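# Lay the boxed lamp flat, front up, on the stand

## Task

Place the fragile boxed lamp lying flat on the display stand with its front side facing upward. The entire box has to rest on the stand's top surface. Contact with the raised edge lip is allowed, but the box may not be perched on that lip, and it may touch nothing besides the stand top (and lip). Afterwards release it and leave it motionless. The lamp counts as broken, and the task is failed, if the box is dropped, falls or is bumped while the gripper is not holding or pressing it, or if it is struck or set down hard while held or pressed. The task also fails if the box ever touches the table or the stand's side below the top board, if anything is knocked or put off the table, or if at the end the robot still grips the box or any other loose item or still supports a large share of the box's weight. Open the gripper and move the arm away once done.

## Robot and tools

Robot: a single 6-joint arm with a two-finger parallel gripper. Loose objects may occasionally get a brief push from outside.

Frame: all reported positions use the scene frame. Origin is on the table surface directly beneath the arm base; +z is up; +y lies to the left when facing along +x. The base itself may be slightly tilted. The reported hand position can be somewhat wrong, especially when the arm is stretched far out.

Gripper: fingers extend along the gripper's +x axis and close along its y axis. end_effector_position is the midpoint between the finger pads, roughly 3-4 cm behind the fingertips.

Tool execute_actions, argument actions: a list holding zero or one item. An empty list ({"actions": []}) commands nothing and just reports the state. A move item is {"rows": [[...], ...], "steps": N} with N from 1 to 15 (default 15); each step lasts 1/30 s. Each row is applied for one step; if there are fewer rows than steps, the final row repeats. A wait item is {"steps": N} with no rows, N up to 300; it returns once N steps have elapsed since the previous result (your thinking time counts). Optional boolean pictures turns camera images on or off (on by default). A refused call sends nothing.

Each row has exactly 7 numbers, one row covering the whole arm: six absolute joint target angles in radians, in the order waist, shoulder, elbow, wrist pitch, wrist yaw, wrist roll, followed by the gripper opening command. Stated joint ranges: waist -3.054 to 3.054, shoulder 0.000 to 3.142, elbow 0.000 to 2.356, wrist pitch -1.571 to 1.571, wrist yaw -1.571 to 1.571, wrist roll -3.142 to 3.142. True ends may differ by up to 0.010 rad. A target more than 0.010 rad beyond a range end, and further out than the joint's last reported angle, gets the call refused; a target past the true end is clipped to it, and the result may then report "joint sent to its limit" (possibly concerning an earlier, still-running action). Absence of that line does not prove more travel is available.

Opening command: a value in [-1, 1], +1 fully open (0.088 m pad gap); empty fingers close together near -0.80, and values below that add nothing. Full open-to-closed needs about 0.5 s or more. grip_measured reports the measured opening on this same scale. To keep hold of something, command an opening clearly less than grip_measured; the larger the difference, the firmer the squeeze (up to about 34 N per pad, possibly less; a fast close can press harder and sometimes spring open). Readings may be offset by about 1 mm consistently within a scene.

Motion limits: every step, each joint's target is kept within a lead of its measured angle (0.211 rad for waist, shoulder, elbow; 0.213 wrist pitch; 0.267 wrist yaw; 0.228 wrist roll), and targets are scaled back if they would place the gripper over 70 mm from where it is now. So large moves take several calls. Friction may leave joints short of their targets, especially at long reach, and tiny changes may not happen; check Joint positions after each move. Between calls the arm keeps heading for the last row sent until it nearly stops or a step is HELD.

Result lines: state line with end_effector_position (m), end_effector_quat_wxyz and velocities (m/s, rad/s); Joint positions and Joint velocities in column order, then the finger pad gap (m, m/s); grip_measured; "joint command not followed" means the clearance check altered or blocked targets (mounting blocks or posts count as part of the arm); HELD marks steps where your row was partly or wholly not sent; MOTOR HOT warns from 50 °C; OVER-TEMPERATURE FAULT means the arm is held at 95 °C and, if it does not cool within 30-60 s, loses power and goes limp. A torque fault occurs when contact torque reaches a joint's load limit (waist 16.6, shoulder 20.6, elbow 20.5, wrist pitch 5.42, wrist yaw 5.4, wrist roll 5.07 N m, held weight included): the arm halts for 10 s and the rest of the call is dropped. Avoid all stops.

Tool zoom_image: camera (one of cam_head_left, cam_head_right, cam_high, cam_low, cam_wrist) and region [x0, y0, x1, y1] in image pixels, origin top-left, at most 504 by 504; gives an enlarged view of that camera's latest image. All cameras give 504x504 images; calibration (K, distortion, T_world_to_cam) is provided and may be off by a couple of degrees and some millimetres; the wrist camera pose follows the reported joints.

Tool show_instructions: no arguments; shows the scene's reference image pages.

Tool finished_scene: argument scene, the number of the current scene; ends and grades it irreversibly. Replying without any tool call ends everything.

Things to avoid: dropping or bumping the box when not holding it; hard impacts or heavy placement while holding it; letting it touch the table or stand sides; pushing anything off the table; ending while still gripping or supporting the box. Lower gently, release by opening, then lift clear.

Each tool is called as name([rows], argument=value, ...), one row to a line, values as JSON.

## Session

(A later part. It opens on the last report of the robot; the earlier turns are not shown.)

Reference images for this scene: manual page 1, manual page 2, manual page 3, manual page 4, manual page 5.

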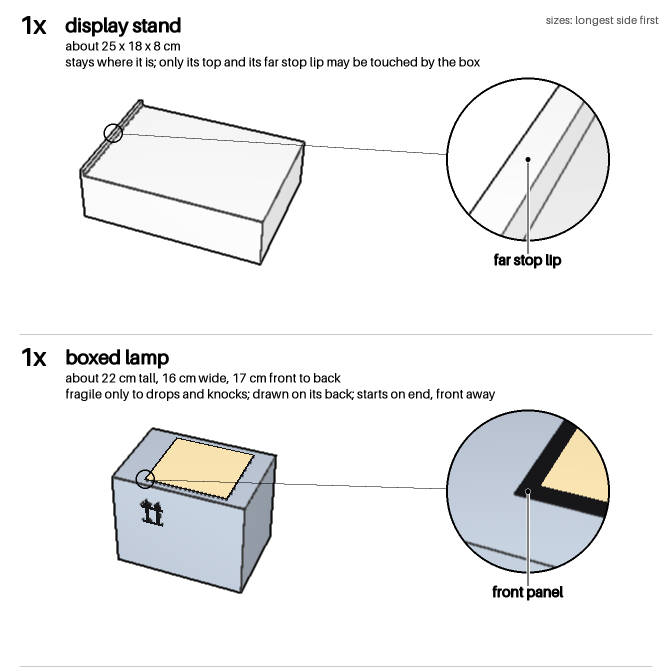

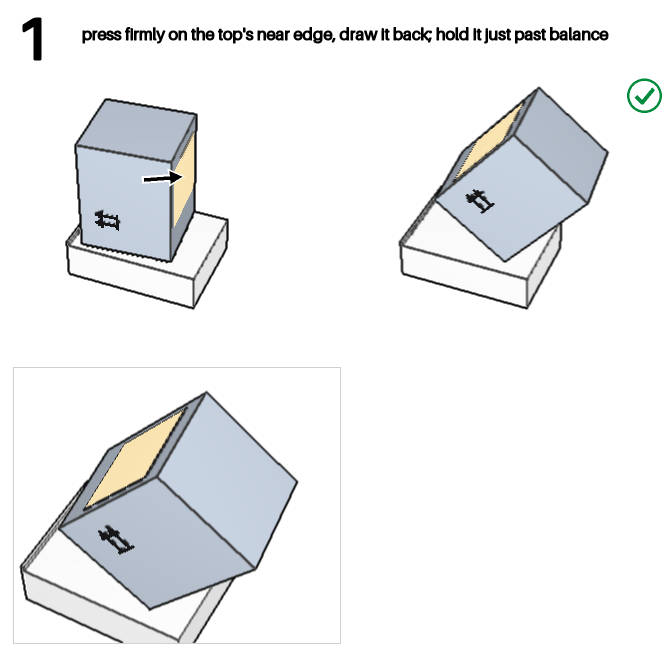

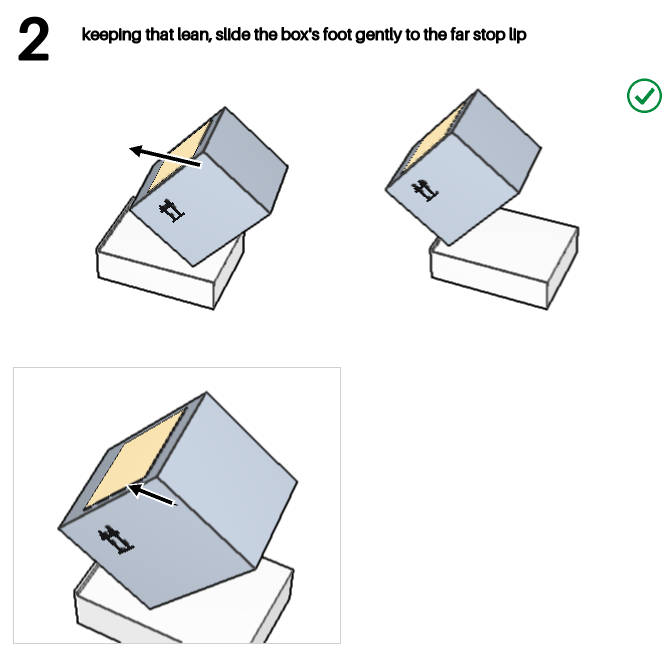

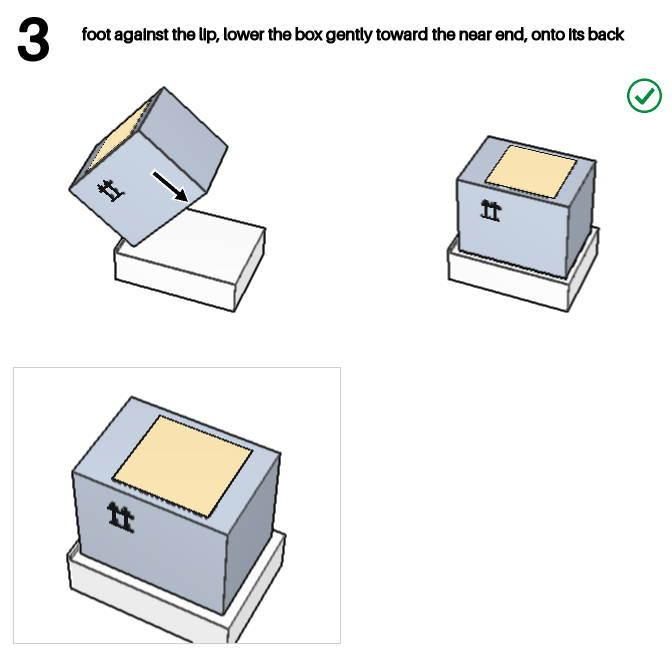

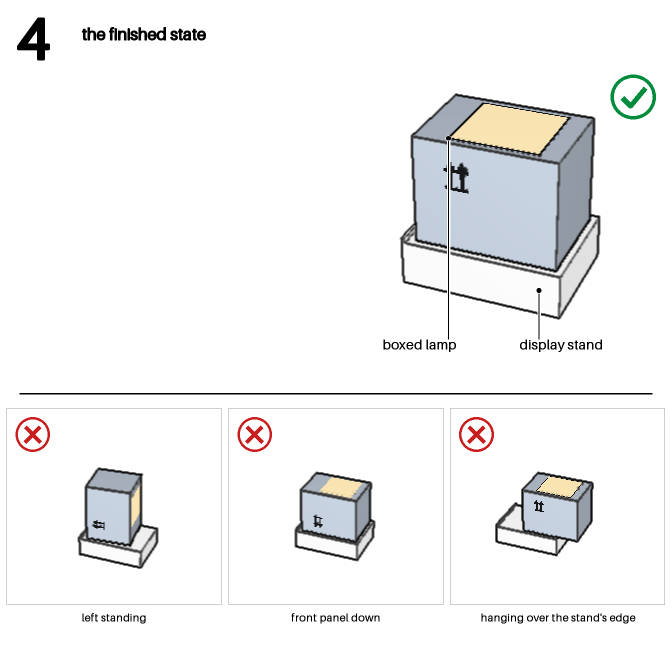

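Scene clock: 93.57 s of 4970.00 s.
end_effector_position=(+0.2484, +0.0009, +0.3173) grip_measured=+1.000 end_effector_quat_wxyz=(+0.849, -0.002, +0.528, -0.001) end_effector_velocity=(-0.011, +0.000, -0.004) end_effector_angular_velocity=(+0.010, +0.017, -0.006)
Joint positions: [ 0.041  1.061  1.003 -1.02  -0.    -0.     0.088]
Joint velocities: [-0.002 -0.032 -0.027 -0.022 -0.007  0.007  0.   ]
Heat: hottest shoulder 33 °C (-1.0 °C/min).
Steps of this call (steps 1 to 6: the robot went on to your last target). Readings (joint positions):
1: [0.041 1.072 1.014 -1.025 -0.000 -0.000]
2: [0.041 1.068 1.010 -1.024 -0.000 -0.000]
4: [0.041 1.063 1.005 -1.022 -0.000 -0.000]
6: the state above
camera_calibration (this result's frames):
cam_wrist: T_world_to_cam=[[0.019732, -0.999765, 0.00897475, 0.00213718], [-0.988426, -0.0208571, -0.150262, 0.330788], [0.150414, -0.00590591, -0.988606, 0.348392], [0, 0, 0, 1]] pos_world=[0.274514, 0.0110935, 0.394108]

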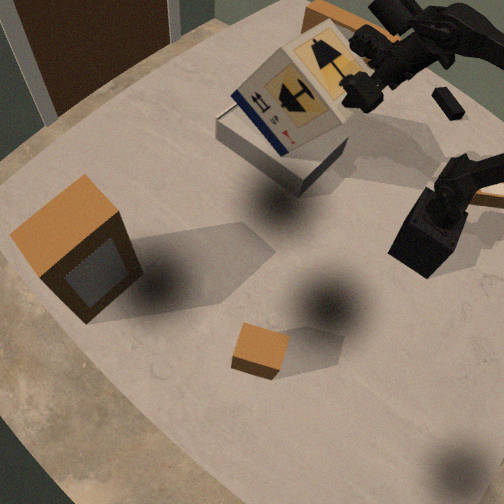

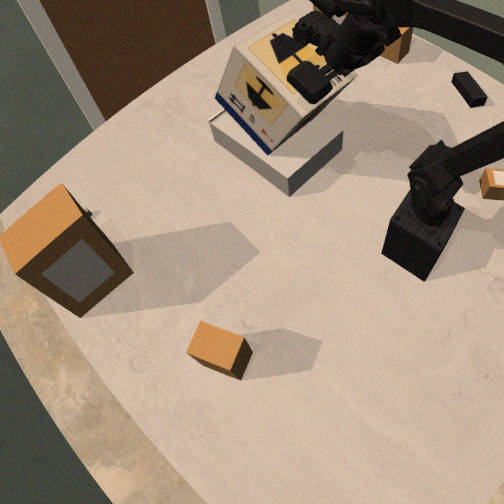

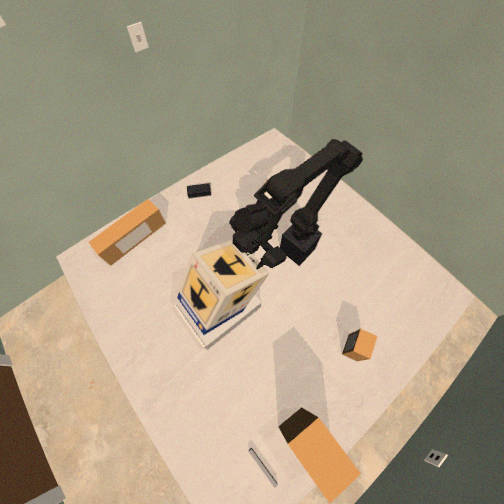

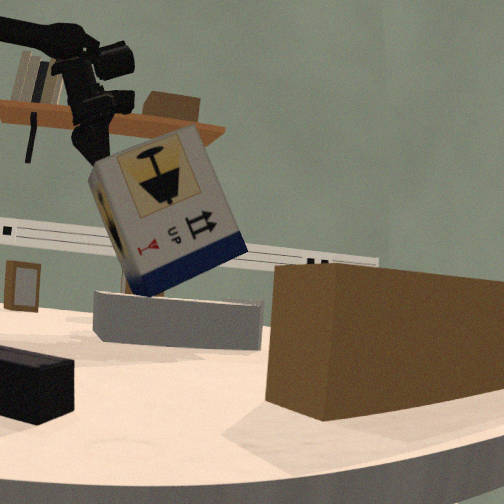

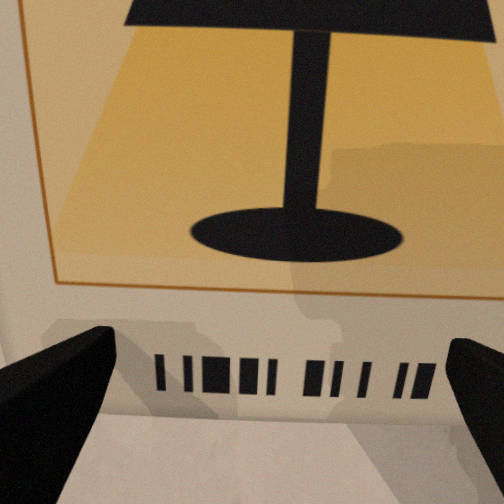

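execute_actions([
  {"rows": [[0.044,1.0637,0.9680,-1.0193,0,0,1.0],[0.044,1.0596,0.9644,-1.0180,0,0,1.0],[0.044,1.0541,0.9595,-1.0163,0,0,1.0],[0.044,1.0472,0.9533,-1.0142,0,0,1.0],[0.044,1.0390,0.9461,-1.0116,0,0,1.0],[0.044,1.0300,0.9381,-1.0088,0,0,1.0],[0.044,1.0204,0.9296,-1.0059,0,0,1.0],[0.044,1.0108,0.9211,-1.0029,0,0,1.0],[0.044,1.0012,0.9126,-0.9999,0,0,1.0],[0.044,0.9916,0.9041,-0.9970,0,0,1.0],[0.044,0.9823,0.8958,-0.9941,0,0,1.0],[0.044,0.9730,0.8876,-0.9912,0,0,1.0],[0.044,0.9639,0.8795,-0.9884,0,0,1.0],[0.044,0.9550,0.8716,-0.9857,0,0,1.0],[0.044,0.9464,0.8640,-0.9830,0,0,1.0]], "steps": 15},
], pictures=false)

execute_actions([
  {"rows": [[0.044,0.9375,0.8566,-0.9808,0,0,1.0],[0.044,0.9286,0.8492,-0.9787,0,0,1.0],[0.044,0.9197,0.8418,-0.9765,0,0,1.0],[0.044,0.9108,0.8344,-0.9744,0,0,1.0],[0.044,0.9019,0.8270,-0.9722,0,0,1.0],[0.044,0.8930,0.8196,-0.9700,0,0,1.0],[0.044,0.8842,0.8122,-0.9679,0,0,1.0],[0.044,0.8753,0.8048,-0.9657,0,0,1.0],[0.044,0.8664,0.7975,-0.9636,0,0,1.0],[0.044,0.8575,0.7901,-0.9614,0,0,1.0],[0.044,0.8486,0.7827,-0.9592,0,0,1.0],[0.044,0.8404,0.7759,-0.9573,0,0,1.0],[0.044,0.8333,0.7699,-0.9555,0,0,1.0],[0.044,0.8273,0.7650,-0.9541,0,0,1.0],[0.044,0.8229,0.7613,-0.9530,0,0,1.0]], "steps": 15},
], pictures=false)

execute_actions([
  {"steps": 6},
])

Scene clock: 97.13 s of 4970.00 s.
end_effector_position=(+0.2334, +0.0009, +0.3091) grip_measured=+1.000 end_effector_quat_wxyz=(+0.858, -0.002, +0.514, -0.001) end_effector_velocity=(-0.042, +0.001, -0.037) end_effector_angular_velocity=(+0.016, -0.046, +0.010)
Joint positions: [ 0.041  0.969  0.914 -0.993 -0.     0.     0.088]
Joint velocities: [-0.007 -0.237 -0.271  0.081 -0.022 -0.007  0.   ]
Heat: hottest shoulder 33 °C (-1.0 °C/min).
Steps of this call (steps 1 to 30: the robot went on to your last target; steps 31 to 90: nothing new was sent; then 0.07 s passed at rest; steps 91 to 105: all 15 steps of this action). Readings (joint positions):
91: [0.041 1.057 0.999 -1.019 -0.000 0.000]
92: [0.041 1.056 0.998 -1.018 -0.000 0.000]
94: [0.041 1.051 0.994 -1.015 -0.000 0.000]
98: [0.041 1.027 0.972 -1.009 -0.000 0.000]
105: the state above

Scene clock: 97.63 s of 4970.00 s.
end_effector_position=(+0.2136, +0.0008, +0.2946) grip_measured=+1.000 end_effector_quat_wxyz=(+0.866, -0.002, +0.499, -0.001) end_effector_velocity=(-0.035, +0.003, -0.026) end_effector_angular_velocity=(+0.015, -0.041, +0.015)
Joint positions: [ 0.041  0.846  0.795 -0.962 -0.     0.     0.088]
Joint velocities: [-0.002 -0.208 -0.188  0.022 -0.022 -0.007  0.   ]
Heat: hottest shoulder 33 °C (-1.0 °C/min).
Steps of this call (steps 1 to 15: all 15 steps of this action). Readings (joint positions):
1: [0.041 0.961 0.906 -0.990 -0.000 0.000]
2: [0.041 0.954 0.896 -0.988 -0.000 0.000]
4: [0.041 0.938 0.879 -0.984 -0.000 0.000]
8: [0.041 0.904 0.846 -0.975 -0.000 0.000]
15: the state above

Scene clock: 97.83 s of 4970.00 s.
end_effector_position=(+0.2112, +0.0008, +0.2929) grip_measured=+1.000 end_effector_quat_wxyz=(+0.868, -0.002, +0.496, -0.001) end_effector_velocity=(-0.005, +0.001, -0.002) end_effector_angular_velocity=(+0.003, -0.017, +0.008)
Joint positions: [ 0.041  0.829  0.78  -0.957 -0.     0.     0.088]
Joint velocities: [-0.002 -0.037 -0.027  0.007 -0.007 -0.007  0.   ]
Heat: hottest shoulder 33 °C (-1.0 °C/min).
Steps of this call (steps 1 to 6: the robot went on to your last target). Readings (joint positions):
1: [0.041 0.841 0.790 -0.961 -0.000 0.000]
2: [0.041 0.837 0.787 -0.960 -0.000 0.000]
4: [0.041 0.831 0.782 -0.958 -0.000 0.000]
6: the state above
camera_calibration (this result's frames):
cam_wrist: T_world_to_cam=[[0.0190006, -0.999768, 0.0101586, 0.00277744], [-0.97495, -0.0207791, -0.221451, 0.308365], [0.221611, -0.00569646, -0.975119, 0.310876], [0, 0, 0, 1]] pos_world=[0.231695, 0.0109552, 0.371401]

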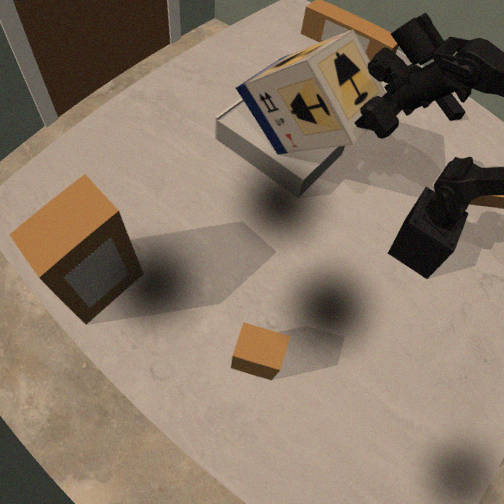

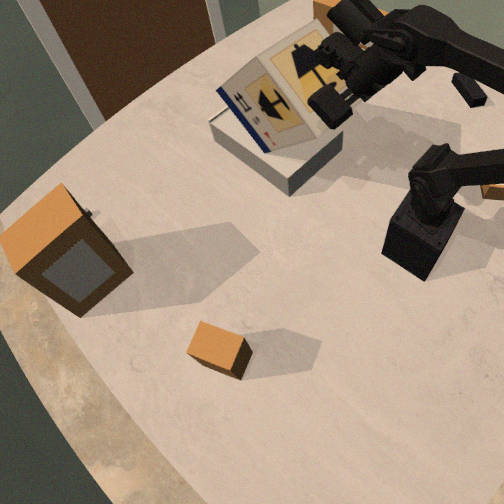

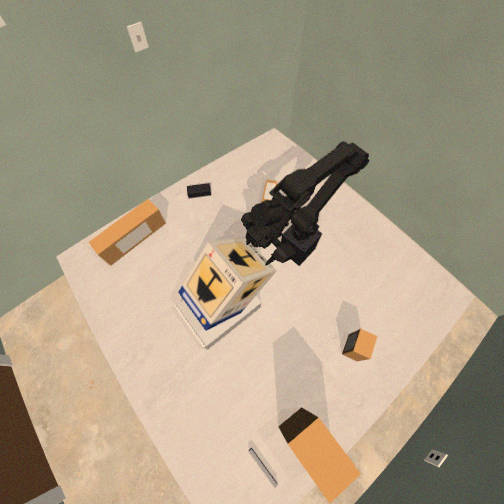

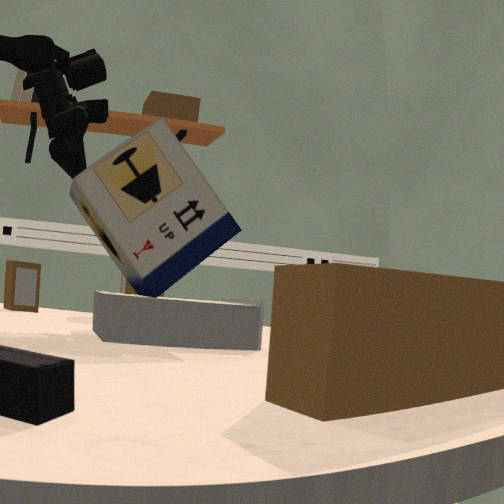

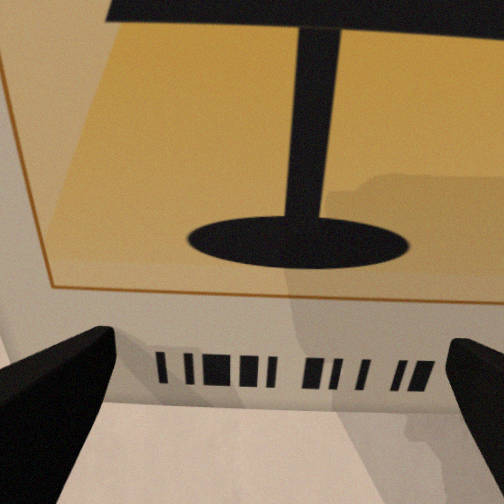

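execute_actions([
  {"rows": [[0.044,0.8270,0.7640,-0.9530,0,0,1.0],[0.044,0.8315,0.7672,-0.9528,0,0,1.0],[0.044,0.8360,0.7705,-0.9522,0,0,1.0],[0.044,0.8400,0.7738,-0.9512,0,0,1.0],[0.044,0.8435,0.7770,-0.9498,0,0,1.0],[0.044,0.8465,0.7800,-0.9480,0,0,1.0],[0.044,0.8490,0.7820,-0.9455,0,0,1.0],[0.044,0.8515,0.7840,-0.9428,0,0,1.0],[0.044,0.8542,0.7860,-0.9398,0,0,1.0],[0.044,0.8571,0.7880,-0.9365,0,0,1.0],[0.044,0.8602,0.7901,-0.9330,0,0,1.0],[0.044,0.8635,0.7922,-0.9292,0,0,1.0],[0.044,0.8670,0.7943,-0.9252,0,0,1.0],[0.044,0.8707,0.7964,-0.9210,0,0,1.0],[0.044,0.8745,0.7985,-0.9168,0,0,1.0]], "steps": 15},
], pictures=false)

execute_actions([
  {"rows": [[0.044,0.8791,0.8007,-0.9132,0,0,1.0],[0.044,0.8843,0.8028,-0.9095,0,0,1.0],[0.044,0.8899,0.8050,-0.9059,0,0,1.0],[0.044,0.8959,0.8071,-0.9023,0,0,1.0],[0.044,0.9018,0.8093,-0.8986,0,0,1.0],[0.044,0.9078,0.8114,-0.8950,0,0,1.0],[0.044,0.9138,0.8136,-0.8914,0,0,1.0],[0.044,0.9197,0.8157,-0.8877,0,0,1.0],[0.044,0.9257,0.8179,-0.8841,0,0,1.0],[0.044,0.9317,0.8200,-0.8805,0,0,1.0],[0.044,0.9376,0.8222,-0.8768,0,0,1.0],[0.044,0.9436,0.8243,-0.8732,0,0,1.0],[0.044,0.9496,0.8265,-0.8696,0,0,1.0],[0.044,0.9555,0.8286,-0.8659,0,0,1.0],[0.044,0.9615,0.8308,-0.8623,0,0,1.0]], "steps": 15},
], pictures=false)

execute_actions([
  {"rows": [[0.044,0.9672,0.8334,-0.8592,0,0,1.0],[0.044,0.9730,0.8359,-0.8560,0,0,1.0],[0.044,0.9787,0.8385,-0.8529,0,0,1.0],[0.044,0.9845,0.8411,-0.8497,0,0,1.0],[0.044,0.9902,0.8436,-0.8466,0,0,1.0],[0.044,0.9959,0.8462,-0.8435,0,0,1.0],[0.044,1.0017,0.8488,-0.8403,0,0,1.0],[0.044,1.0074,0.8513,-0.8372,0,0,1.0],[0.044,1.0132,0.8539,-0.8340,0,0,1.0],[0.044,1.0189,0.8565,-0.8309,0,0,1.0],[0.044,1.0246,0.8590,-0.8278,0,0,1.0],[0.044,1.0304,0.8616,-0.8246,0,0,1.0],[0.044,1.0361,0.8642,-0.8215,0,0,1.0],[0.044,1.0419,0.8667,-0.8183,0,0,1.0],[0.044,1.0476,0.8693,-0.8152,0,0,1.0]], "steps": 15},
], pictures=false)

execute_actions([
  {"rows": [[0.044,1.0537,0.8725,-0.8123,0,0,1.0],[0.044,1.0598,0.8757,-0.8095,0,0,1.0],[0.044,1.0658,0.8789,-0.8066,0,0,1.0],[0.044,1.0719,0.8821,-0.8038,0,0,1.0],[0.044,1.0780,0.8853,-0.8009,0,0,1.0],[0.044,1.0841,0.8885,-0.7980,0,0,1.0],[0.044,1.0901,0.8917,-0.7952,0,0,1.0],[0.044,1.0962,0.8949,-0.7923,0,0,1.0],[0.044,1.1023,0.8981,-0.7895,0,0,1.0],[0.044,1.1084,0.9013,-0.7866,0,0,1.0],[0.044,1.1144,0.9045,-0.7838,0,0,1.0],[0.044,1.1200,0.9074,-0.7811,0,0,1.0],[0.044,1.1249,0.9100,-0.7788,0,0,1.0],[0.044,1.1290,0.9121,-0.7769,0,0,1.0],[0.044,1.1320,0.9137,-0.7755,0,0,1.0]], "steps": 15},
], pictures=false)

execute_actions([
  {"steps": 6},
])

Scene clock: 111.73 s of 4970.00 s.
end_effector_position=(+0.2177, +0.0008, +0.2911) grip_measured=+1.000 end_effector_quat_wxyz=(+0.868, -0.002, +0.497, -0.001) end_effector_velocity=(+0.035, +0.001, +0.016) end_effector_angular_velocity=(+0.003, -0.076, +0.008)
Joint positions: [ 0.041  0.856  0.782 -0.932 -0.     0.     0.088]
Joint velocities: [-0.002  0.095  0.061  0.11  -0.007 -0.007  0.   ]
Heat: hottest wrist pitch 33 °C (-1.0 °C/min).
Steps of this call (steps 1 to 30: the robot went on to your last target; steps 31 to 90: nothing new was sent; then 10.40 s passed at rest; steps 91 to 105: all 15 steps of this action). Readings (joint positions):
91: [0.041 0.825 0.777 -0.956 -0.000 0.000]
92: [0.041 0.825 0.777 -0.956 -0.000 0.000]
94: [0.041 0.826 0.777 -0.956 -0.000 0.000]
98: [0.041 0.834 0.776 -0.951 -0.000 0.000]
105: the state above

Scene clock: 112.23 s of 4970.00 s.
end_effector_position=(+0.2372, +0.0009, +0.2935) grip_measured=+1.000 end_effector_quat_wxyz=(+0.871, -0.002, +0.492, -0.001) end_effector_velocity=(+0.037, +0.001, -0.004) end_effector_angular_velocity=(-0.005, +0.017, +0.020)
Joint positions: [ 0.041  0.933  0.815 -0.877 -0.     0.     0.088]
Joint velocities: [-0.002  0.173  0.061  0.095 -0.007 -0.022  0.   ]
Heat: hottest wrist pitch 33 °C (-1.0 °C/min).
Steps of this call (steps 1 to 15: all 15 steps of this action). Readings (joint positions):
1: [0.041 0.860 0.784 -0.928 -0.000 0.000]
2: [0.041 0.863 0.786 -0.924 -0.000 0.000]
4: [0.041 0.871 0.792 -0.917 -0.000 0.000]
8: [0.041 0.892 0.801 -0.902 -0.000 0.000]
15: the state above

Scene clock: 112.73 s of 4970.00 s.
end_effector_position=(+0.2571, +0.0010, +0.2930) grip_measured=+1.000 end_effector_quat_wxyz=(+0.870, -0.002, +0.492, -0.000) end_effector_velocity=(+0.034, -0.002, -0.006) end_effector_angular_velocity=(-0.010, +0.032, -0.000)
Joint positions: [ 0.041  1.02   0.851 -0.829 -0.     0.     0.088]
Joint velocities: [-0.002  0.168  0.071  0.066  0.007 -0.007  0.   ]
Heat: hottest wrist pitch 33 °C (-1.0 °C/min).
Steps of this call (steps 1 to 15: all 15 steps of this action). Readings (joint positions):
1: [0.041 0.940 0.817 -0.873 -0.000 0.000]
2: [0.041 0.945 0.819 -0.870 0.000 0.000]
4: [0.041 0.957 0.824 -0.864 -0.000 0.000]
8: [0.041 0.980 0.834 -0.851 -0.000 0.000]
15: the state above

Scene clock: 113.23 s of 4970.00 s.
end_effector_position=(+0.2778, +0.0009, +0.2927) grip_measured=+1.000 end_effector_quat_wxyz=(+0.870, -0.002, +0.492, -0.001) end_effector_velocity=(+0.033, +0.000, -0.003) end_effector_angular_velocity=(+0.002, +0.007, +0.008)
Joint positions: [ 0.041  1.107  0.896 -0.785  0.     0.     0.088]
Joint velocities: [-0.002  0.144  0.071  0.066 -0.007 -0.007  0.   ]
Heat: hottest wrist pitch 33 °C (-1.0 °C/min).
Steps of this call (steps 1 to 15: all 15 steps of this action). Readings (joint positions):
1: [0.041 1.025 0.854 -0.826 0.000 0.000]
2: [0.041 1.031 0.857 -0.823 0.000 0.000]
4: [0.041 1.043 0.862 -0.816 0.000 0.000]
8: [0.041 1.067 0.875 -0.805 0.000 0.000]
15: the state above

Scene clock: 113.43 s of 4970.00 s.
end_effector_position=(+0.2805, +0.0009, +0.2923) grip_measured=+1.000 end_effector_quat_wxyz=(+0.870, -0.002, +0.493, -0.001) end_effector_velocity=(+0.001, +0.002, -0.001) end_effector_angular_velocity=(+0.010, +0.012, -0.000)
Joint positions: [ 0.041  1.119  0.902 -0.78   0.     0.     0.088]
Joint velocities: [ 0.002  0.012  0.007 -0.007 -0.007  0.007  0.   ]
Heat: hottest wrist pitch 33 °C (-1.0 °C/min).
Steps of this call (steps 1 to 6: the robot went on to your last target). Readings (joint positions):
1: [0.041 1.111 0.898 -0.784 0.000 0.000]
2: [0.041 1.114 0.899 -0.782 0.000 0.000]
4: [0.041 1.118 0.901 -0.781 0.000 0.000]
6: the state above
camera_calibration (this result's frames):
cam_wrist: T_world_to_cam=[[0.0193219, -0.999754, 0.0109354, 0.00128001], [-0.973137, -0.021315, -0.22924, 0.377543], [0.229417, -0.0062123, -0.973309, 0.292216], [0, 0, 0, 1]] pos_world=[0.300337, 0.0111424, 0.370951]

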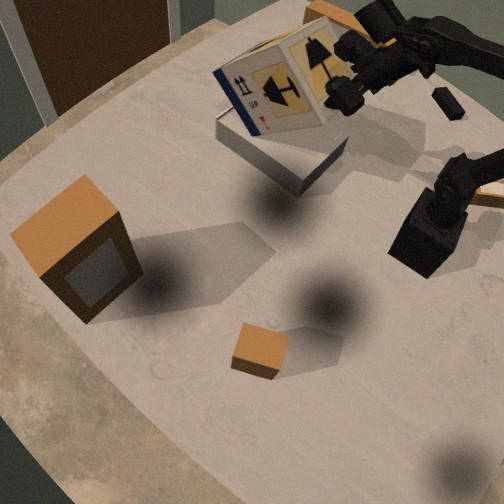

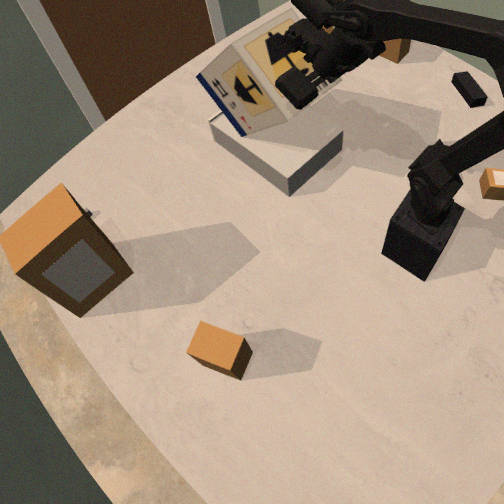

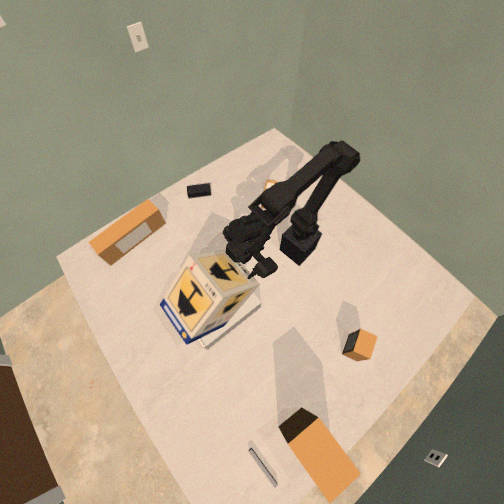

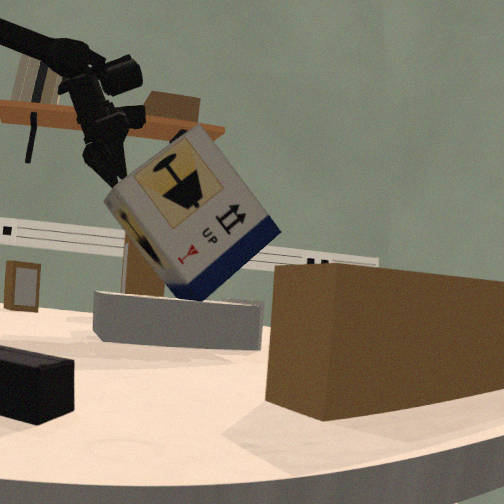

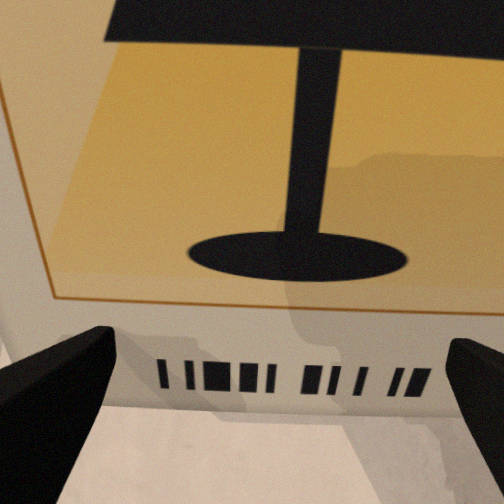

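execute_actions([
  {"rows": [[0.044,1.1340,0.9145,-0.7753,0,0,1.0],[0.044,1.1362,0.9161,-0.7750,0,0,1.0],[0.044,1.1388,0.9185,-0.7745,0,0,1.0],[0.044,1.1418,0.9214,-0.7738,0,0,1.0],[0.044,1.1452,0.9248,-0.7731,0,0,1.0],[0.044,1.1488,0.9283,-0.7723,0,0,1.0],[0.044,1.1525,0.9318,-0.7715,0,0,1.0],[0.044,1.1562,0.9353,-0.7708,0,0,1.0],[0.044,1.1599,0.9389,-0.7700,0,0,1.0],[0.044,1.1637,0.9424,-0.7692,0,0,1.0],[0.044,1.1675,0.9459,-0.7684,0,0,1.0],[0.044,1.1714,0.9494,-0.7677,0,0,1.0],[0.044,1.1753,0.9529,-0.7669,0,0,1.0],[0.044,1.1792,0.9564,-0.7661,0,0,1.0],[0.044,1.1831,0.9600,-0.7654,0,0,1.0]], "steps": 15},
], pictures=false)

execute_actions([
  {"rows": [[0.044,1.1869,0.9635,-0.7646,0,0,1.0],[0.044,1.1908,0.9670,-0.7638,0,0,1.0],[0.044,1.1947,0.9705,-0.7630,0,0,1.0],[0.044,1.1986,0.9740,-0.7623,0,0,1.0],[0.044,1.2025,0.9775,-0.7615,0,0,1.0],[0.044,1.2064,0.9810,-0.7607,0,0,1.0],[0.044,1.2102,0.9846,-0.7600,0,0,1.0],[0.044,1.2141,0.9881,-0.7592,0,0,1.0],[0.044,1.2180,0.9916,-0.7584,0,0,1.0],[0.044,1.2219,0.9951,-0.7577,0,0,1.0],[0.044,1.2258,0.9986,-0.7569,0,0,1.0],[0.044,1.2296,1.0021,-0.7561,0,0,1.0],[0.044,1.2335,1.0057,-0.7553,0,0,1.0],[0.044,1.2374,1.0092,-0.7546,0,0,1.0],[0.044,1.2413,1.0127,-0.7538,0,0,1.0]], "steps": 15},
], pictures=false)

execute_actions([
  {"rows": [[0.044,1.2463,1.0165,-0.7526,0,0,1.0],[0.044,1.2518,1.0206,-0.7511,0,0,1.0],[0.044,1.2577,1.0248,-0.7494,0,0,1.0],[0.044,1.2636,1.0290,-0.7478,0,0,1.0],[0.044,1.2695,1.0333,-0.7461,0,0,1.0],[0.044,1.2754,1.0375,-0.7445,0,0,1.0],[0.044,1.2813,1.0417,-0.7428,0,0,1.0],[0.044,1.2872,1.0459,-0.7411,0,0,1.0],[0.044,1.2931,1.0502,-0.7395,0,0,1.0],[0.044,1.2990,1.0544,-0.7378,0,0,1.0],[0.044,1.3049,1.0586,-0.7362,0,0,1.0],[0.044,1.3108,1.0628,-0.7345,0,0,1.0],[0.044,1.3167,1.0671,-0.7328,0,0,1.0],[0.044,1.3225,1.0713,-0.7312,0,0,1.0],[0.044,1.3284,1.0755,-0.7295,0,0,1.0]], "steps": 15},
], pictures=false)

execute_actions([
  {"rows": [[0.044,1.3341,1.0800,-0.7284,0,0,1.0],[0.044,1.3397,1.0845,-0.7273,0,0,1.0],[0.044,1.3454,1.0890,-0.7262,0,0,1.0],[0.044,1.3511,1.0936,-0.7251,0,0,1.0],[0.044,1.3568,1.0981,-0.7240,0,0,1.0],[0.044,1.3624,1.1026,-0.7229,0,0,1.0],[0.044,1.3681,1.1071,-0.7218,0,0,1.0],[0.044,1.3738,1.1116,-0.7207,0,0,1.0],[0.044,1.3795,1.1161,-0.7197,0,0,1.0],[0.044,1.3851,1.1206,-0.7186,0,0,1.0],[0.044,1.3908,1.1252,-0.7175,0,0,1.0],[0.044,1.3960,1.1293,-0.7165,0,0,1.0],[0.044,1.4006,1.1329,-0.7156,0,0,1.0],[0.044,1.4044,1.1359,-0.7148,0,0,1.0],[0.044,1.4072,1.1382,-0.7143,0,0,1.0]], "steps": 15},
], pictures=false)

execute_actions([
  {"steps": 6},
])

Scene clock: 120.63 s of 4970.00 s.
end_effector_position=(+0.2916, +0.0010, +0.2968) grip_measured=+1.000 end_effector_quat_wxyz=(+0.872, -0.002, +0.489, -0.001) end_effector_velocity=(+0.030, +0.002, +0.013) end_effector_angular_velocity=(+0.003, -0.022, +0.013)
Joint positions: [ 0.041  1.159  0.94  -0.771  0.     0.     0.088]
Joint velocities: [ 0.002  0.105  0.105  0.022 -0.007 -0.007  0.   ]
Heat: hottest wrist pitch 33 °C (-1.0 °C/min).
Steps of this call (steps 1 to 30: the robot went on to your last target; steps 31 to 90: nothing new was sent; then 3.70 s passed at rest; steps 91 to 105: all 15 steps of this action). Readings (joint positions):
91: [0.041 1.122 0.904 -0.779 0.000 0.000]
92: [0.041 1.122 0.904 -0.779 0.000 0.000]
94: [0.041 1.125 0.906 -0.779 0.000 0.000]
98: [0.041 1.135 0.916 -0.776 0.000 0.000]
105: the state above

Scene clock: 121.13 s of 4970.00 s.
end_effector_position=(+0.3074, +0.0010, +0.3028) grip_measured=+1.000 end_effector_quat_wxyz=(+0.875, -0.002, +0.485, -0.001) end_effector_velocity=(+0.031, +0.002, +0.010) end_effector_angular_velocity=(+0.002, -0.017, +0.013)
Joint positions: [ 0.041  1.215  0.994 -0.759  0.     0.     0.088]
Joint velocities: [ 0.002  0.11   0.105  0.022 -0.007 -0.007  0.   ]
Heat: hottest wrist pitch 33 °C (-1.0 °C/min).
Steps of this call (steps 1 to 15: all 15 steps of this action). Readings (joint positions):
1: [0.041 1.163 0.943 -0.770 0.000 0.000]
2: [0.041 1.166 0.947 -0.769 0.000 0.000]
4: [0.041 1.174 0.954 -0.768 0.000 0.000]
8: [0.041 1.189 0.969 -0.764 0.000 0.000]
15: the state above

Scene clock: 121.63 s of 4970.00 s.
end_effector_position=(+0.3281, +0.0011, +0.3047) grip_measured=+1.000 end_effector_quat_wxyz=(+0.876, -0.002, +0.483, -0.001) end_effector_velocity=(+0.042, +0.000, -0.004) end_effector_angular_velocity=(-0.006, +0.017, +0.020)
Joint positions: [ 0.041  1.293  1.055 -0.737 -0.     0.001  0.088]
Joint velocities: [-0.002  0.178  0.125  0.037 -0.007 -0.022  0.   ]
Heat: hottest wrist pitch 33 °C (-1.0 °C/min).
Steps of this call (steps 1 to 15: all 15 steps of this action). Readings (joint positions):
1: [0.041 1.218 0.998 -0.758 0.000 0.000]
2: [0.041 1.222 1.002 -0.757 0.000 0.000]
4: [0.041 1.231 1.010 -0.754 0.000 0.000]
8: [0.041 1.252 1.027 -0.748 0.000 0.000]
15: the state above

Scene clock: 122.13 s of 4970.00 s.
end_effector_position=(+0.3493, +0.0013, +0.3041) grip_measured=+1.000 end_effector_quat_wxyz=(+0.875, -0.002, +0.483, -0.000) end_effector_velocity=(+0.035, -0.002, -0.003) end_effector_angular_velocity=(-0.002, -0.002, -0.013)
Joint positions: [ 0.042  1.377  1.12  -0.719 -0.     0.001  0.088]
Joint velocities: [-0.002  0.134  0.1    0.037  0.007  0.007  0.   ]
Heat: hottest wrist pitch 33 °C (-1.0 °C/min).
Steps of this call (steps 1 to 15: all 15 steps of this action). Readings (joint positions):
1: [0.041 1.299 1.059 -0.735 -0.000 0.001]
2: [0.041 1.305 1.064 -0.734 -0.000 0.001]
4: [0.042 1.317 1.072 -0.731 -0.000 0.001]
8: [0.042 1.339 1.090 -0.726 -0.000 0.001]
15: the state above

Scene clock: 122.33 s of 4970.00 s.
end_effector_position=(+0.3520, +0.0013, +0.3035) grip_measured=+1.000 end_effector_quat_wxyz=(+0.875, -0.002, +0.484, -0.000) end_effector_velocity=(-0.001, +0.000, -0.000) end_effector_angular_velocity=(+0.010, +0.017, -0.005)
Joint positions: [ 0.042  1.389  1.128 -0.717 -0.     0.001  0.088]
Joint velocities: [-0.002  0.007  0.012 -0.022 -0.007  0.007  0.   ]
Heat: hottest wrist pitch 33 °C (-1.0 °C/min).
Steps of this call (steps 1 to 6: the robot went on to your last target). Readings (joint positions):
1: [0.042 1.381 1.122 -0.718 -0.000 0.001]
2: [0.042 1.384 1.125 -0.718 -0.000 0.001]
4: [0.042 1.387 1.127 -0.717 -0.000 0.001]
6: the state above
camera_calibration (this result's frames):
cam_wrist: T_world_to_cam=[[0.0194429, -0.999753, 0.0107532, 0.00011732], [-0.968391, -0.0215059, -0.248508, 0.453854], [0.248678, -0.00558163, -0.96857, 0.278462], [0, 0, 0, 1]] pos_world=[0.370258, 0.0114321, 0.382495]

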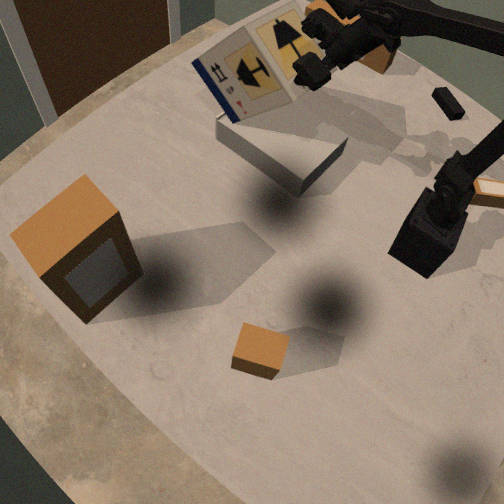

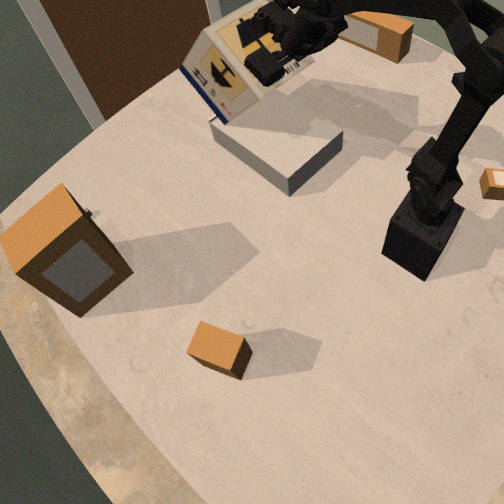

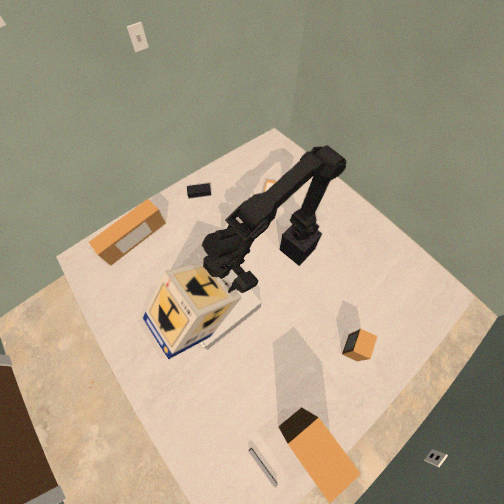

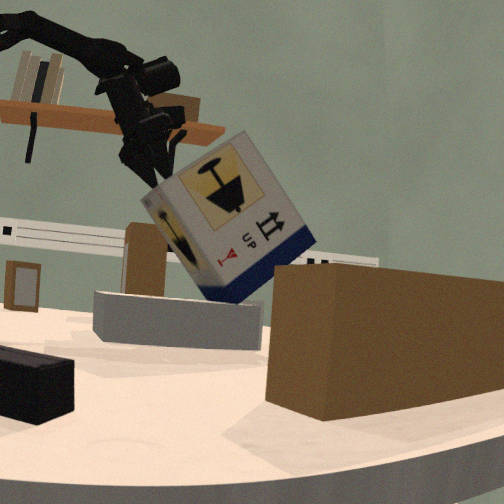

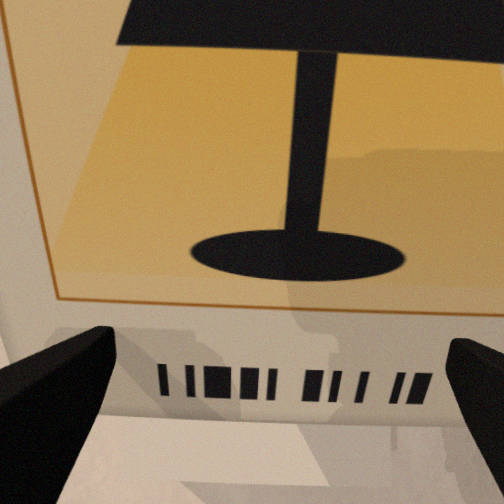

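zoom_image(camera="cam_low", region=[130, 120, 330, 320])

zoom_image(camera="cam_head_left", region=[185, 40, 325, 180])

Region (130, 120, 330, 320) of cam_low's 504x504 image, scaled by 2.520, with more detail than that image has.

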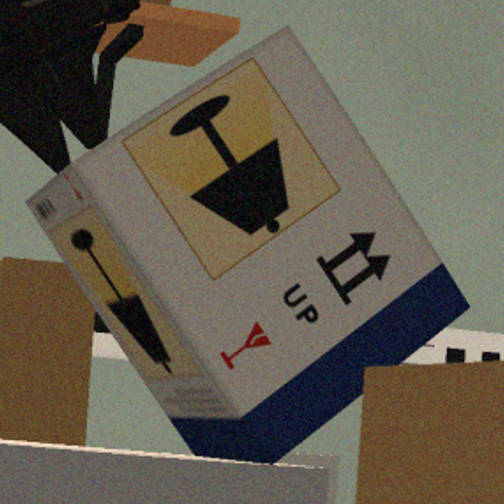

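Region (185, 40, 325, 180) of cam_head_left's 504x504 image, scaled by 3.600, with more detail than that image has.

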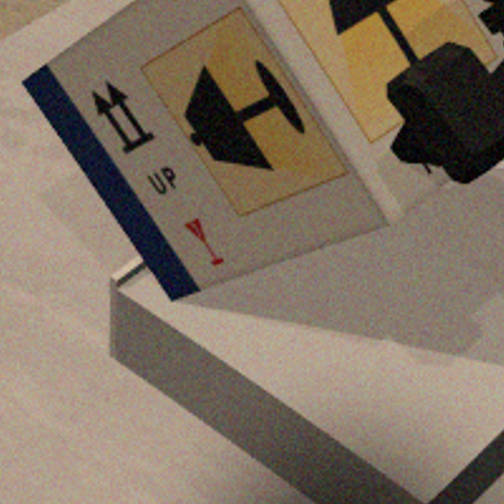

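execute_actions([
  {"rows": [[0.044,1.4092,1.1392,-0.7142,0,0,1.0],[0.044,1.4112,1.1409,-0.7139,0,0,1.0],[0.044,1.4137,1.1432,-0.7136,0,0,1.0],[0.044,1.4165,1.1459,-0.7132,0,0,1.0],[0.044,1.4198,1.1490,-0.7127,0,0,1.0],[0.044,1.4230,1.1520,-0.7123,0,0,1.0],[0.044,1.4264,1.1550,-0.7119,0,0,1.0],[0.044,1.4299,1.1580,-0.7114,0,0,1.0],[0.044,1.4333,1.1610,-0.7110,0,0,1.0],[0.044,1.4368,1.1641,-0.7105,0,0,1.0],[0.044,1.4402,1.1671,-0.7101,0,0,1.0],[0.044,1.4437,1.1701,-0.7096,0,0,1.0],[0.044,1.4471,1.1731,-0.7092,0,0,1.0],[0.044,1.4502,1.1758,-0.7088,0,0,1.0],[0.044,1.4533,1.1785,-0.7084,0,0,1.0]], "steps": 15},
], pictures=false)

execute_actions([
  {"rows": [[0.044,1.4560,1.1809,-0.7081,0,0,1.0],[0.044,1.4587,1.1832,-0.7077,0,0,1.0],[0.044,1.4610,1.1852,-0.7074,0,0,1.0],[0.044,1.4633,1.1873,-0.7071,0,0,1.0],[0.044,1.4652,1.1890,-0.7070,0,0,1.0],[0.044,1.4671,1.1907,-0.7069,0,0,1.0],[0.044,1.4690,1.1925,-0.7067,0,0,1.0],[0.044,1.4709,1.1943,-0.7066,0,0,1.0],[0.044,1.4728,1.1961,-0.7065,0,0,1.0],[0.044,1.4743,1.1975,-0.7064,0,0,1.0],[0.044,1.4758,1.1989,-0.7063,0,0,1.0],[0.044,1.4774,1.2003,-0.7062,0,0,1.0],[0.044,1.4789,1.2018,-0.7061,0,0,1.0],[0.044,1.4804,1.2032,-0.7060,0,0,1.0],[0.044,1.4819,1.2046,-0.7059,0,0,1.0]], "steps": 15},
], pictures=false)

execute_actions([
  {"rows": [[0.044,1.4835,1.2060,-0.7058,0,0,1.0],[0.044,1.4850,1.2075,-0.7057,0,0,1.0],[0.044,1.4865,1.2089,-0.7056,0,0,1.0],[0.044,1.4880,1.2103,-0.7055,0,0,1.0],[0.044,1.4895,1.2115,-0.7054,0,0,1.0],[0.044,1.4909,1.2125,-0.7053,0,0,1.0],[0.044,1.4922,1.2133,-0.7052,0,0,1.0],[0.044,1.4934,1.2139,-0.7052,0,0,1.0],[0.044,1.4945,1.2143,-0.7052,0,0,1.0],[0.044,1.4955,1.2145,-0.7052,0,0,1.0],[0.044,1.4964,1.2145,-0.7052,0,0,1.0],[0.044,1.4973,1.2145,-0.7052,0,0,1.0],[0.044,1.4982,1.2145,-0.7052,0,0,1.0],[0.044,1.4991,1.2145,-0.7052,0,0,1.0],[0.044,1.5000,1.2145,-0.7052,0,0,1.0]], "steps": 15},
], pictures=false)

execute_actions([
  {"rows": [[0.044,1.5009,1.2145,-0.7052,0,0,1.0],[0.044,1.5018,1.2145,-0.7052,0,0,1.0],[0.044,1.5027,1.2145,-0.7052,0,0,1.0],[0.044,1.5036,1.2145,-0.7052,0,0,1.0],[0.044,1.5045,1.2145,-0.7052,0,0,1.0],[0.044,1.5054,1.2145,-0.7052,0,0,1.0],[0.044,1.5063,1.2145,-0.7052,0,0,1.0],[0.044,1.5072,1.2145,-0.7052,0,0,1.0],[0.044,1.5081,1.2145,-0.7052,0,0,1.0],[0.044,1.5090,1.2145,-0.7052,0,0,1.0],[0.044,1.5099,1.2145,-0.7052,0,0,1.0],[0.044,1.5108,1.2145,-0.7052,0,0,1.0],[0.044,1.5117,1.2145,-0.7052,0,0,1.0],[0.044,1.5126,1.2145,-0.7052,0,0,1.0],[0.044,1.5135,1.2145,-0.7052,0,0,1.0]], "steps": 15},
])

Scene clock: 129.63 s of 4970.00 s.
end_effector_position=(+0.3620, +0.0013, +0.3045) grip_measured=+1.000 end_effector_quat_wxyz=(+0.876, -0.002, +0.483, -0.000) end_effector_velocity=(+0.022, +0.000, -0.004) end_effector_angular_velocity=(+0.010, +0.012, -0.005)
Joint positions: [ 0.042  1.426  1.162 -0.712 -0.     0.001  0.088]
Joint velocities: [-0.002  0.095  0.076  0.007 -0.007  0.007  0.   ]
Heat: hottest wrist pitch 33 °C (+0.0 °C/min).
Steps of this call (steps 1 to 30: the robot went on to your last target; steps 31 to 90: nothing new was sent; then 3.80 s passed at rest; steps 91 to 105: all 15 steps of this action). Readings (joint positions):
91: [0.042 1.391 1.131 -0.716 -0.000 0.001]
92: [0.042 1.392 1.131 -0.716 -0.000 0.001]
94: [0.042 1.394 1.134 -0.716 -0.000 0.001]
98: [0.042 1.403 1.143 -0.715 -0.000 0.001]
105: the state above

Scene clock: 130.13 s of 4970.00 s.
end_effector_position=(+0.3707, +0.0013, +0.3043) grip_measured=+1.000 end_effector_quat_wxyz=(+0.876, -0.002, +0.483, -0.000) end_effector_velocity=(+0.012, +0.002, +0.002) end_effector_angular_velocity=(+0.022, -0.007, +0.003)
Joint positions: [ 0.042  1.459  1.192 -0.708 -0.     0.001  0.088]
Joint velocities: [-0.002  0.042  0.042  0.007 -0.022  0.007  0.   ]
Heat: hottest wrist pitch 33 °C (+0.0 °C/min).
Steps of this call (steps 1 to 15: all 15 steps of this action). Readings (joint positions):
1: [0.042 1.429 1.165 -0.711 -0.000 0.001]
2: [0.042 1.432 1.167 -0.711 -0.000 0.001]
4: [0.042 1.437 1.172 -0.710 -0.000 0.001]
8: [0.042 1.447 1.180 -0.710 -0.000 0.001]
15: the state above

Scene clock: 130.63 s of 4970.00 s.
end_effector_position=(+0.3751, +0.0013, +0.3039) grip_measured=+1.000 end_effector_quat_wxyz=(+0.875, -0.002, +0.484, -0.000) end_effector_velocity=(-0.002, +0.002, -0.004) end_effector_angular_velocity=(+0.007, +0.027, +0.028)
Joint positions: [ 0.042  1.477  1.207 -0.708 -0.     0.001  0.088]
Joint velocities: [-0.002  0.012  0.007 -0.022 -0.022 -0.022  0.   ]
Heat: hottest wrist pitch 33 °C (+0.0 °C/min).
Steps of this call (steps 1 to 15: all 15 steps of this action). Readings (joint positions):
1: [0.042 1.460 1.193 -0.708 -0.000 0.001]
2: [0.042 1.462 1.195 -0.708 -0.000 0.001]
4: [0.042 1.465 1.198 -0.708 -0.000 0.001]
8: [0.042 1.471 1.203 -0.708 -0.000 0.001]
15: the state above

Scene clock: 131.13 s of 4970.00 s.
end_effector_position=(+0.3764, +0.0013, +0.3036) grip_measured=+1.000 end_effector_quat_wxyz=(+0.875, -0.002, +0.484, -0.000) end_effector_velocity=(+0.003, +0.000, +0.001) end_effector_angular_velocity=(-0.006, -0.007, +0.020)
Joint positions: [ 0.042  1.482  1.212 -0.708 -0.     0.001  0.088]
Joint velocities: [-0.002  0.007  0.007  0.007 -0.007 -0.022  0.   ]
Heat: hottest wrist pitch 33 °C (+0.0 °C/min).
Steps of this call (steps 1 to 15: all 15 steps of this action). Readings (joint positions):
1: [0.042 1.477 1.208 -0.708 -0.000 0.001]
2: [0.042 1.477 1.208 -0.708 -0.000 0.001]
4: [0.042 1.478 1.208 -0.708 -0.000 0.001]
8: [0.042 1.480 1.210 -0.708 -0.000 0.001]
15: the state above
camera_calibration (this result's frames):
cam_wrist: T_world_to_cam=[[0.0194429, -0.999753, 0.0107532, -0.000316741], [-0.968391, -0.0215059, -0.248508, 0.477507], [0.248678, -0.00558163, -0.96857, 0.272503], [0, 0, 0, 1]] pos_world=[0.394654, 0.0114736, 0.382606]

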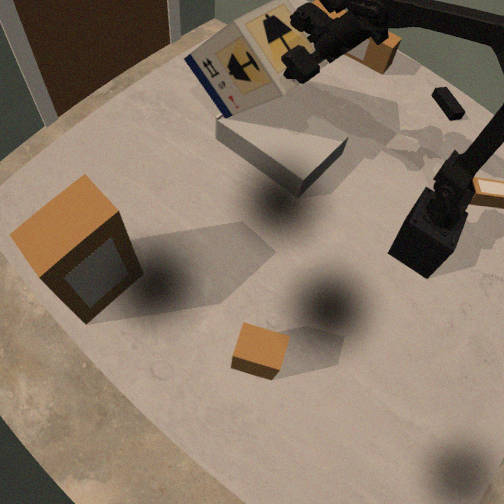

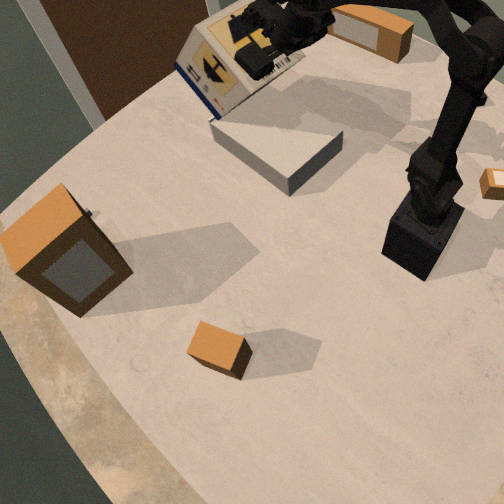

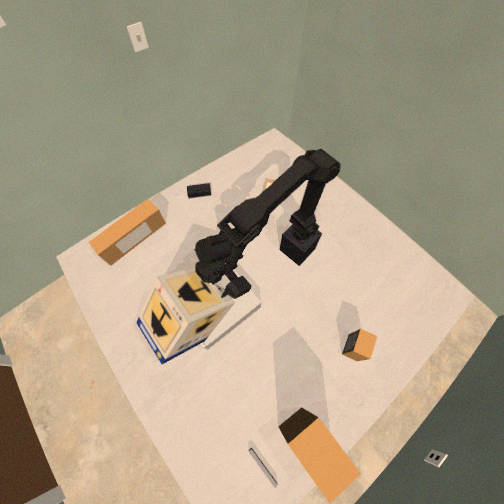

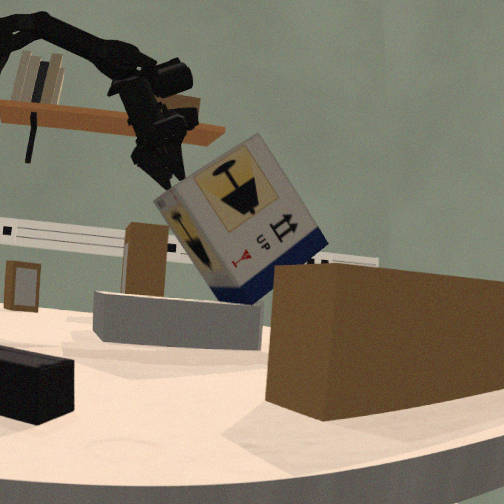

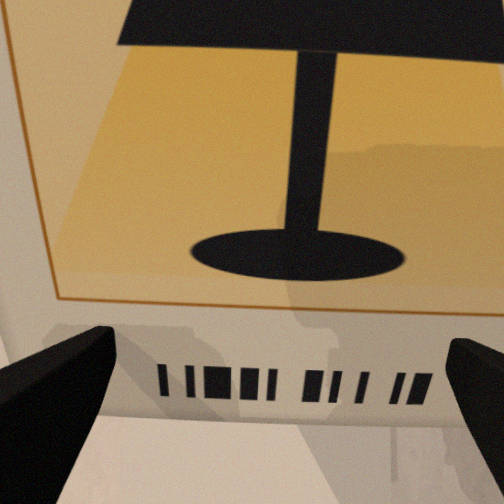

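zoom_image(camera="cam_head_left", region=[180, 40, 360, 200])

zoom_image(camera="cam_low", region=[140, 120, 340, 320])

Region (180, 40, 360, 200) of cam_head_left's 504x504 image, scaled by 2.800, with more detail than that image has.

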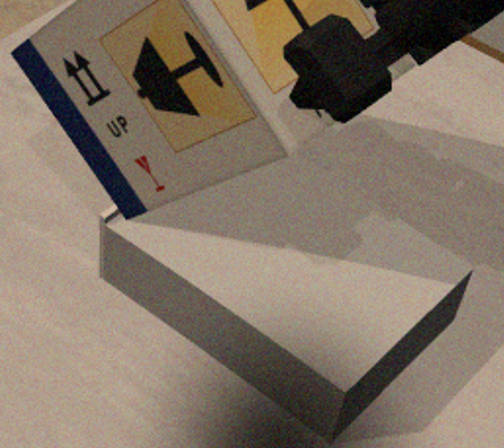

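Region (140, 120, 340, 320) of cam_low's 504x504 image, scaled by 2.520, with more detail than that image has.

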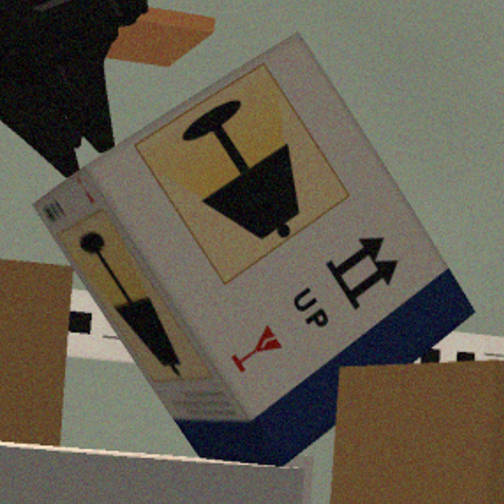

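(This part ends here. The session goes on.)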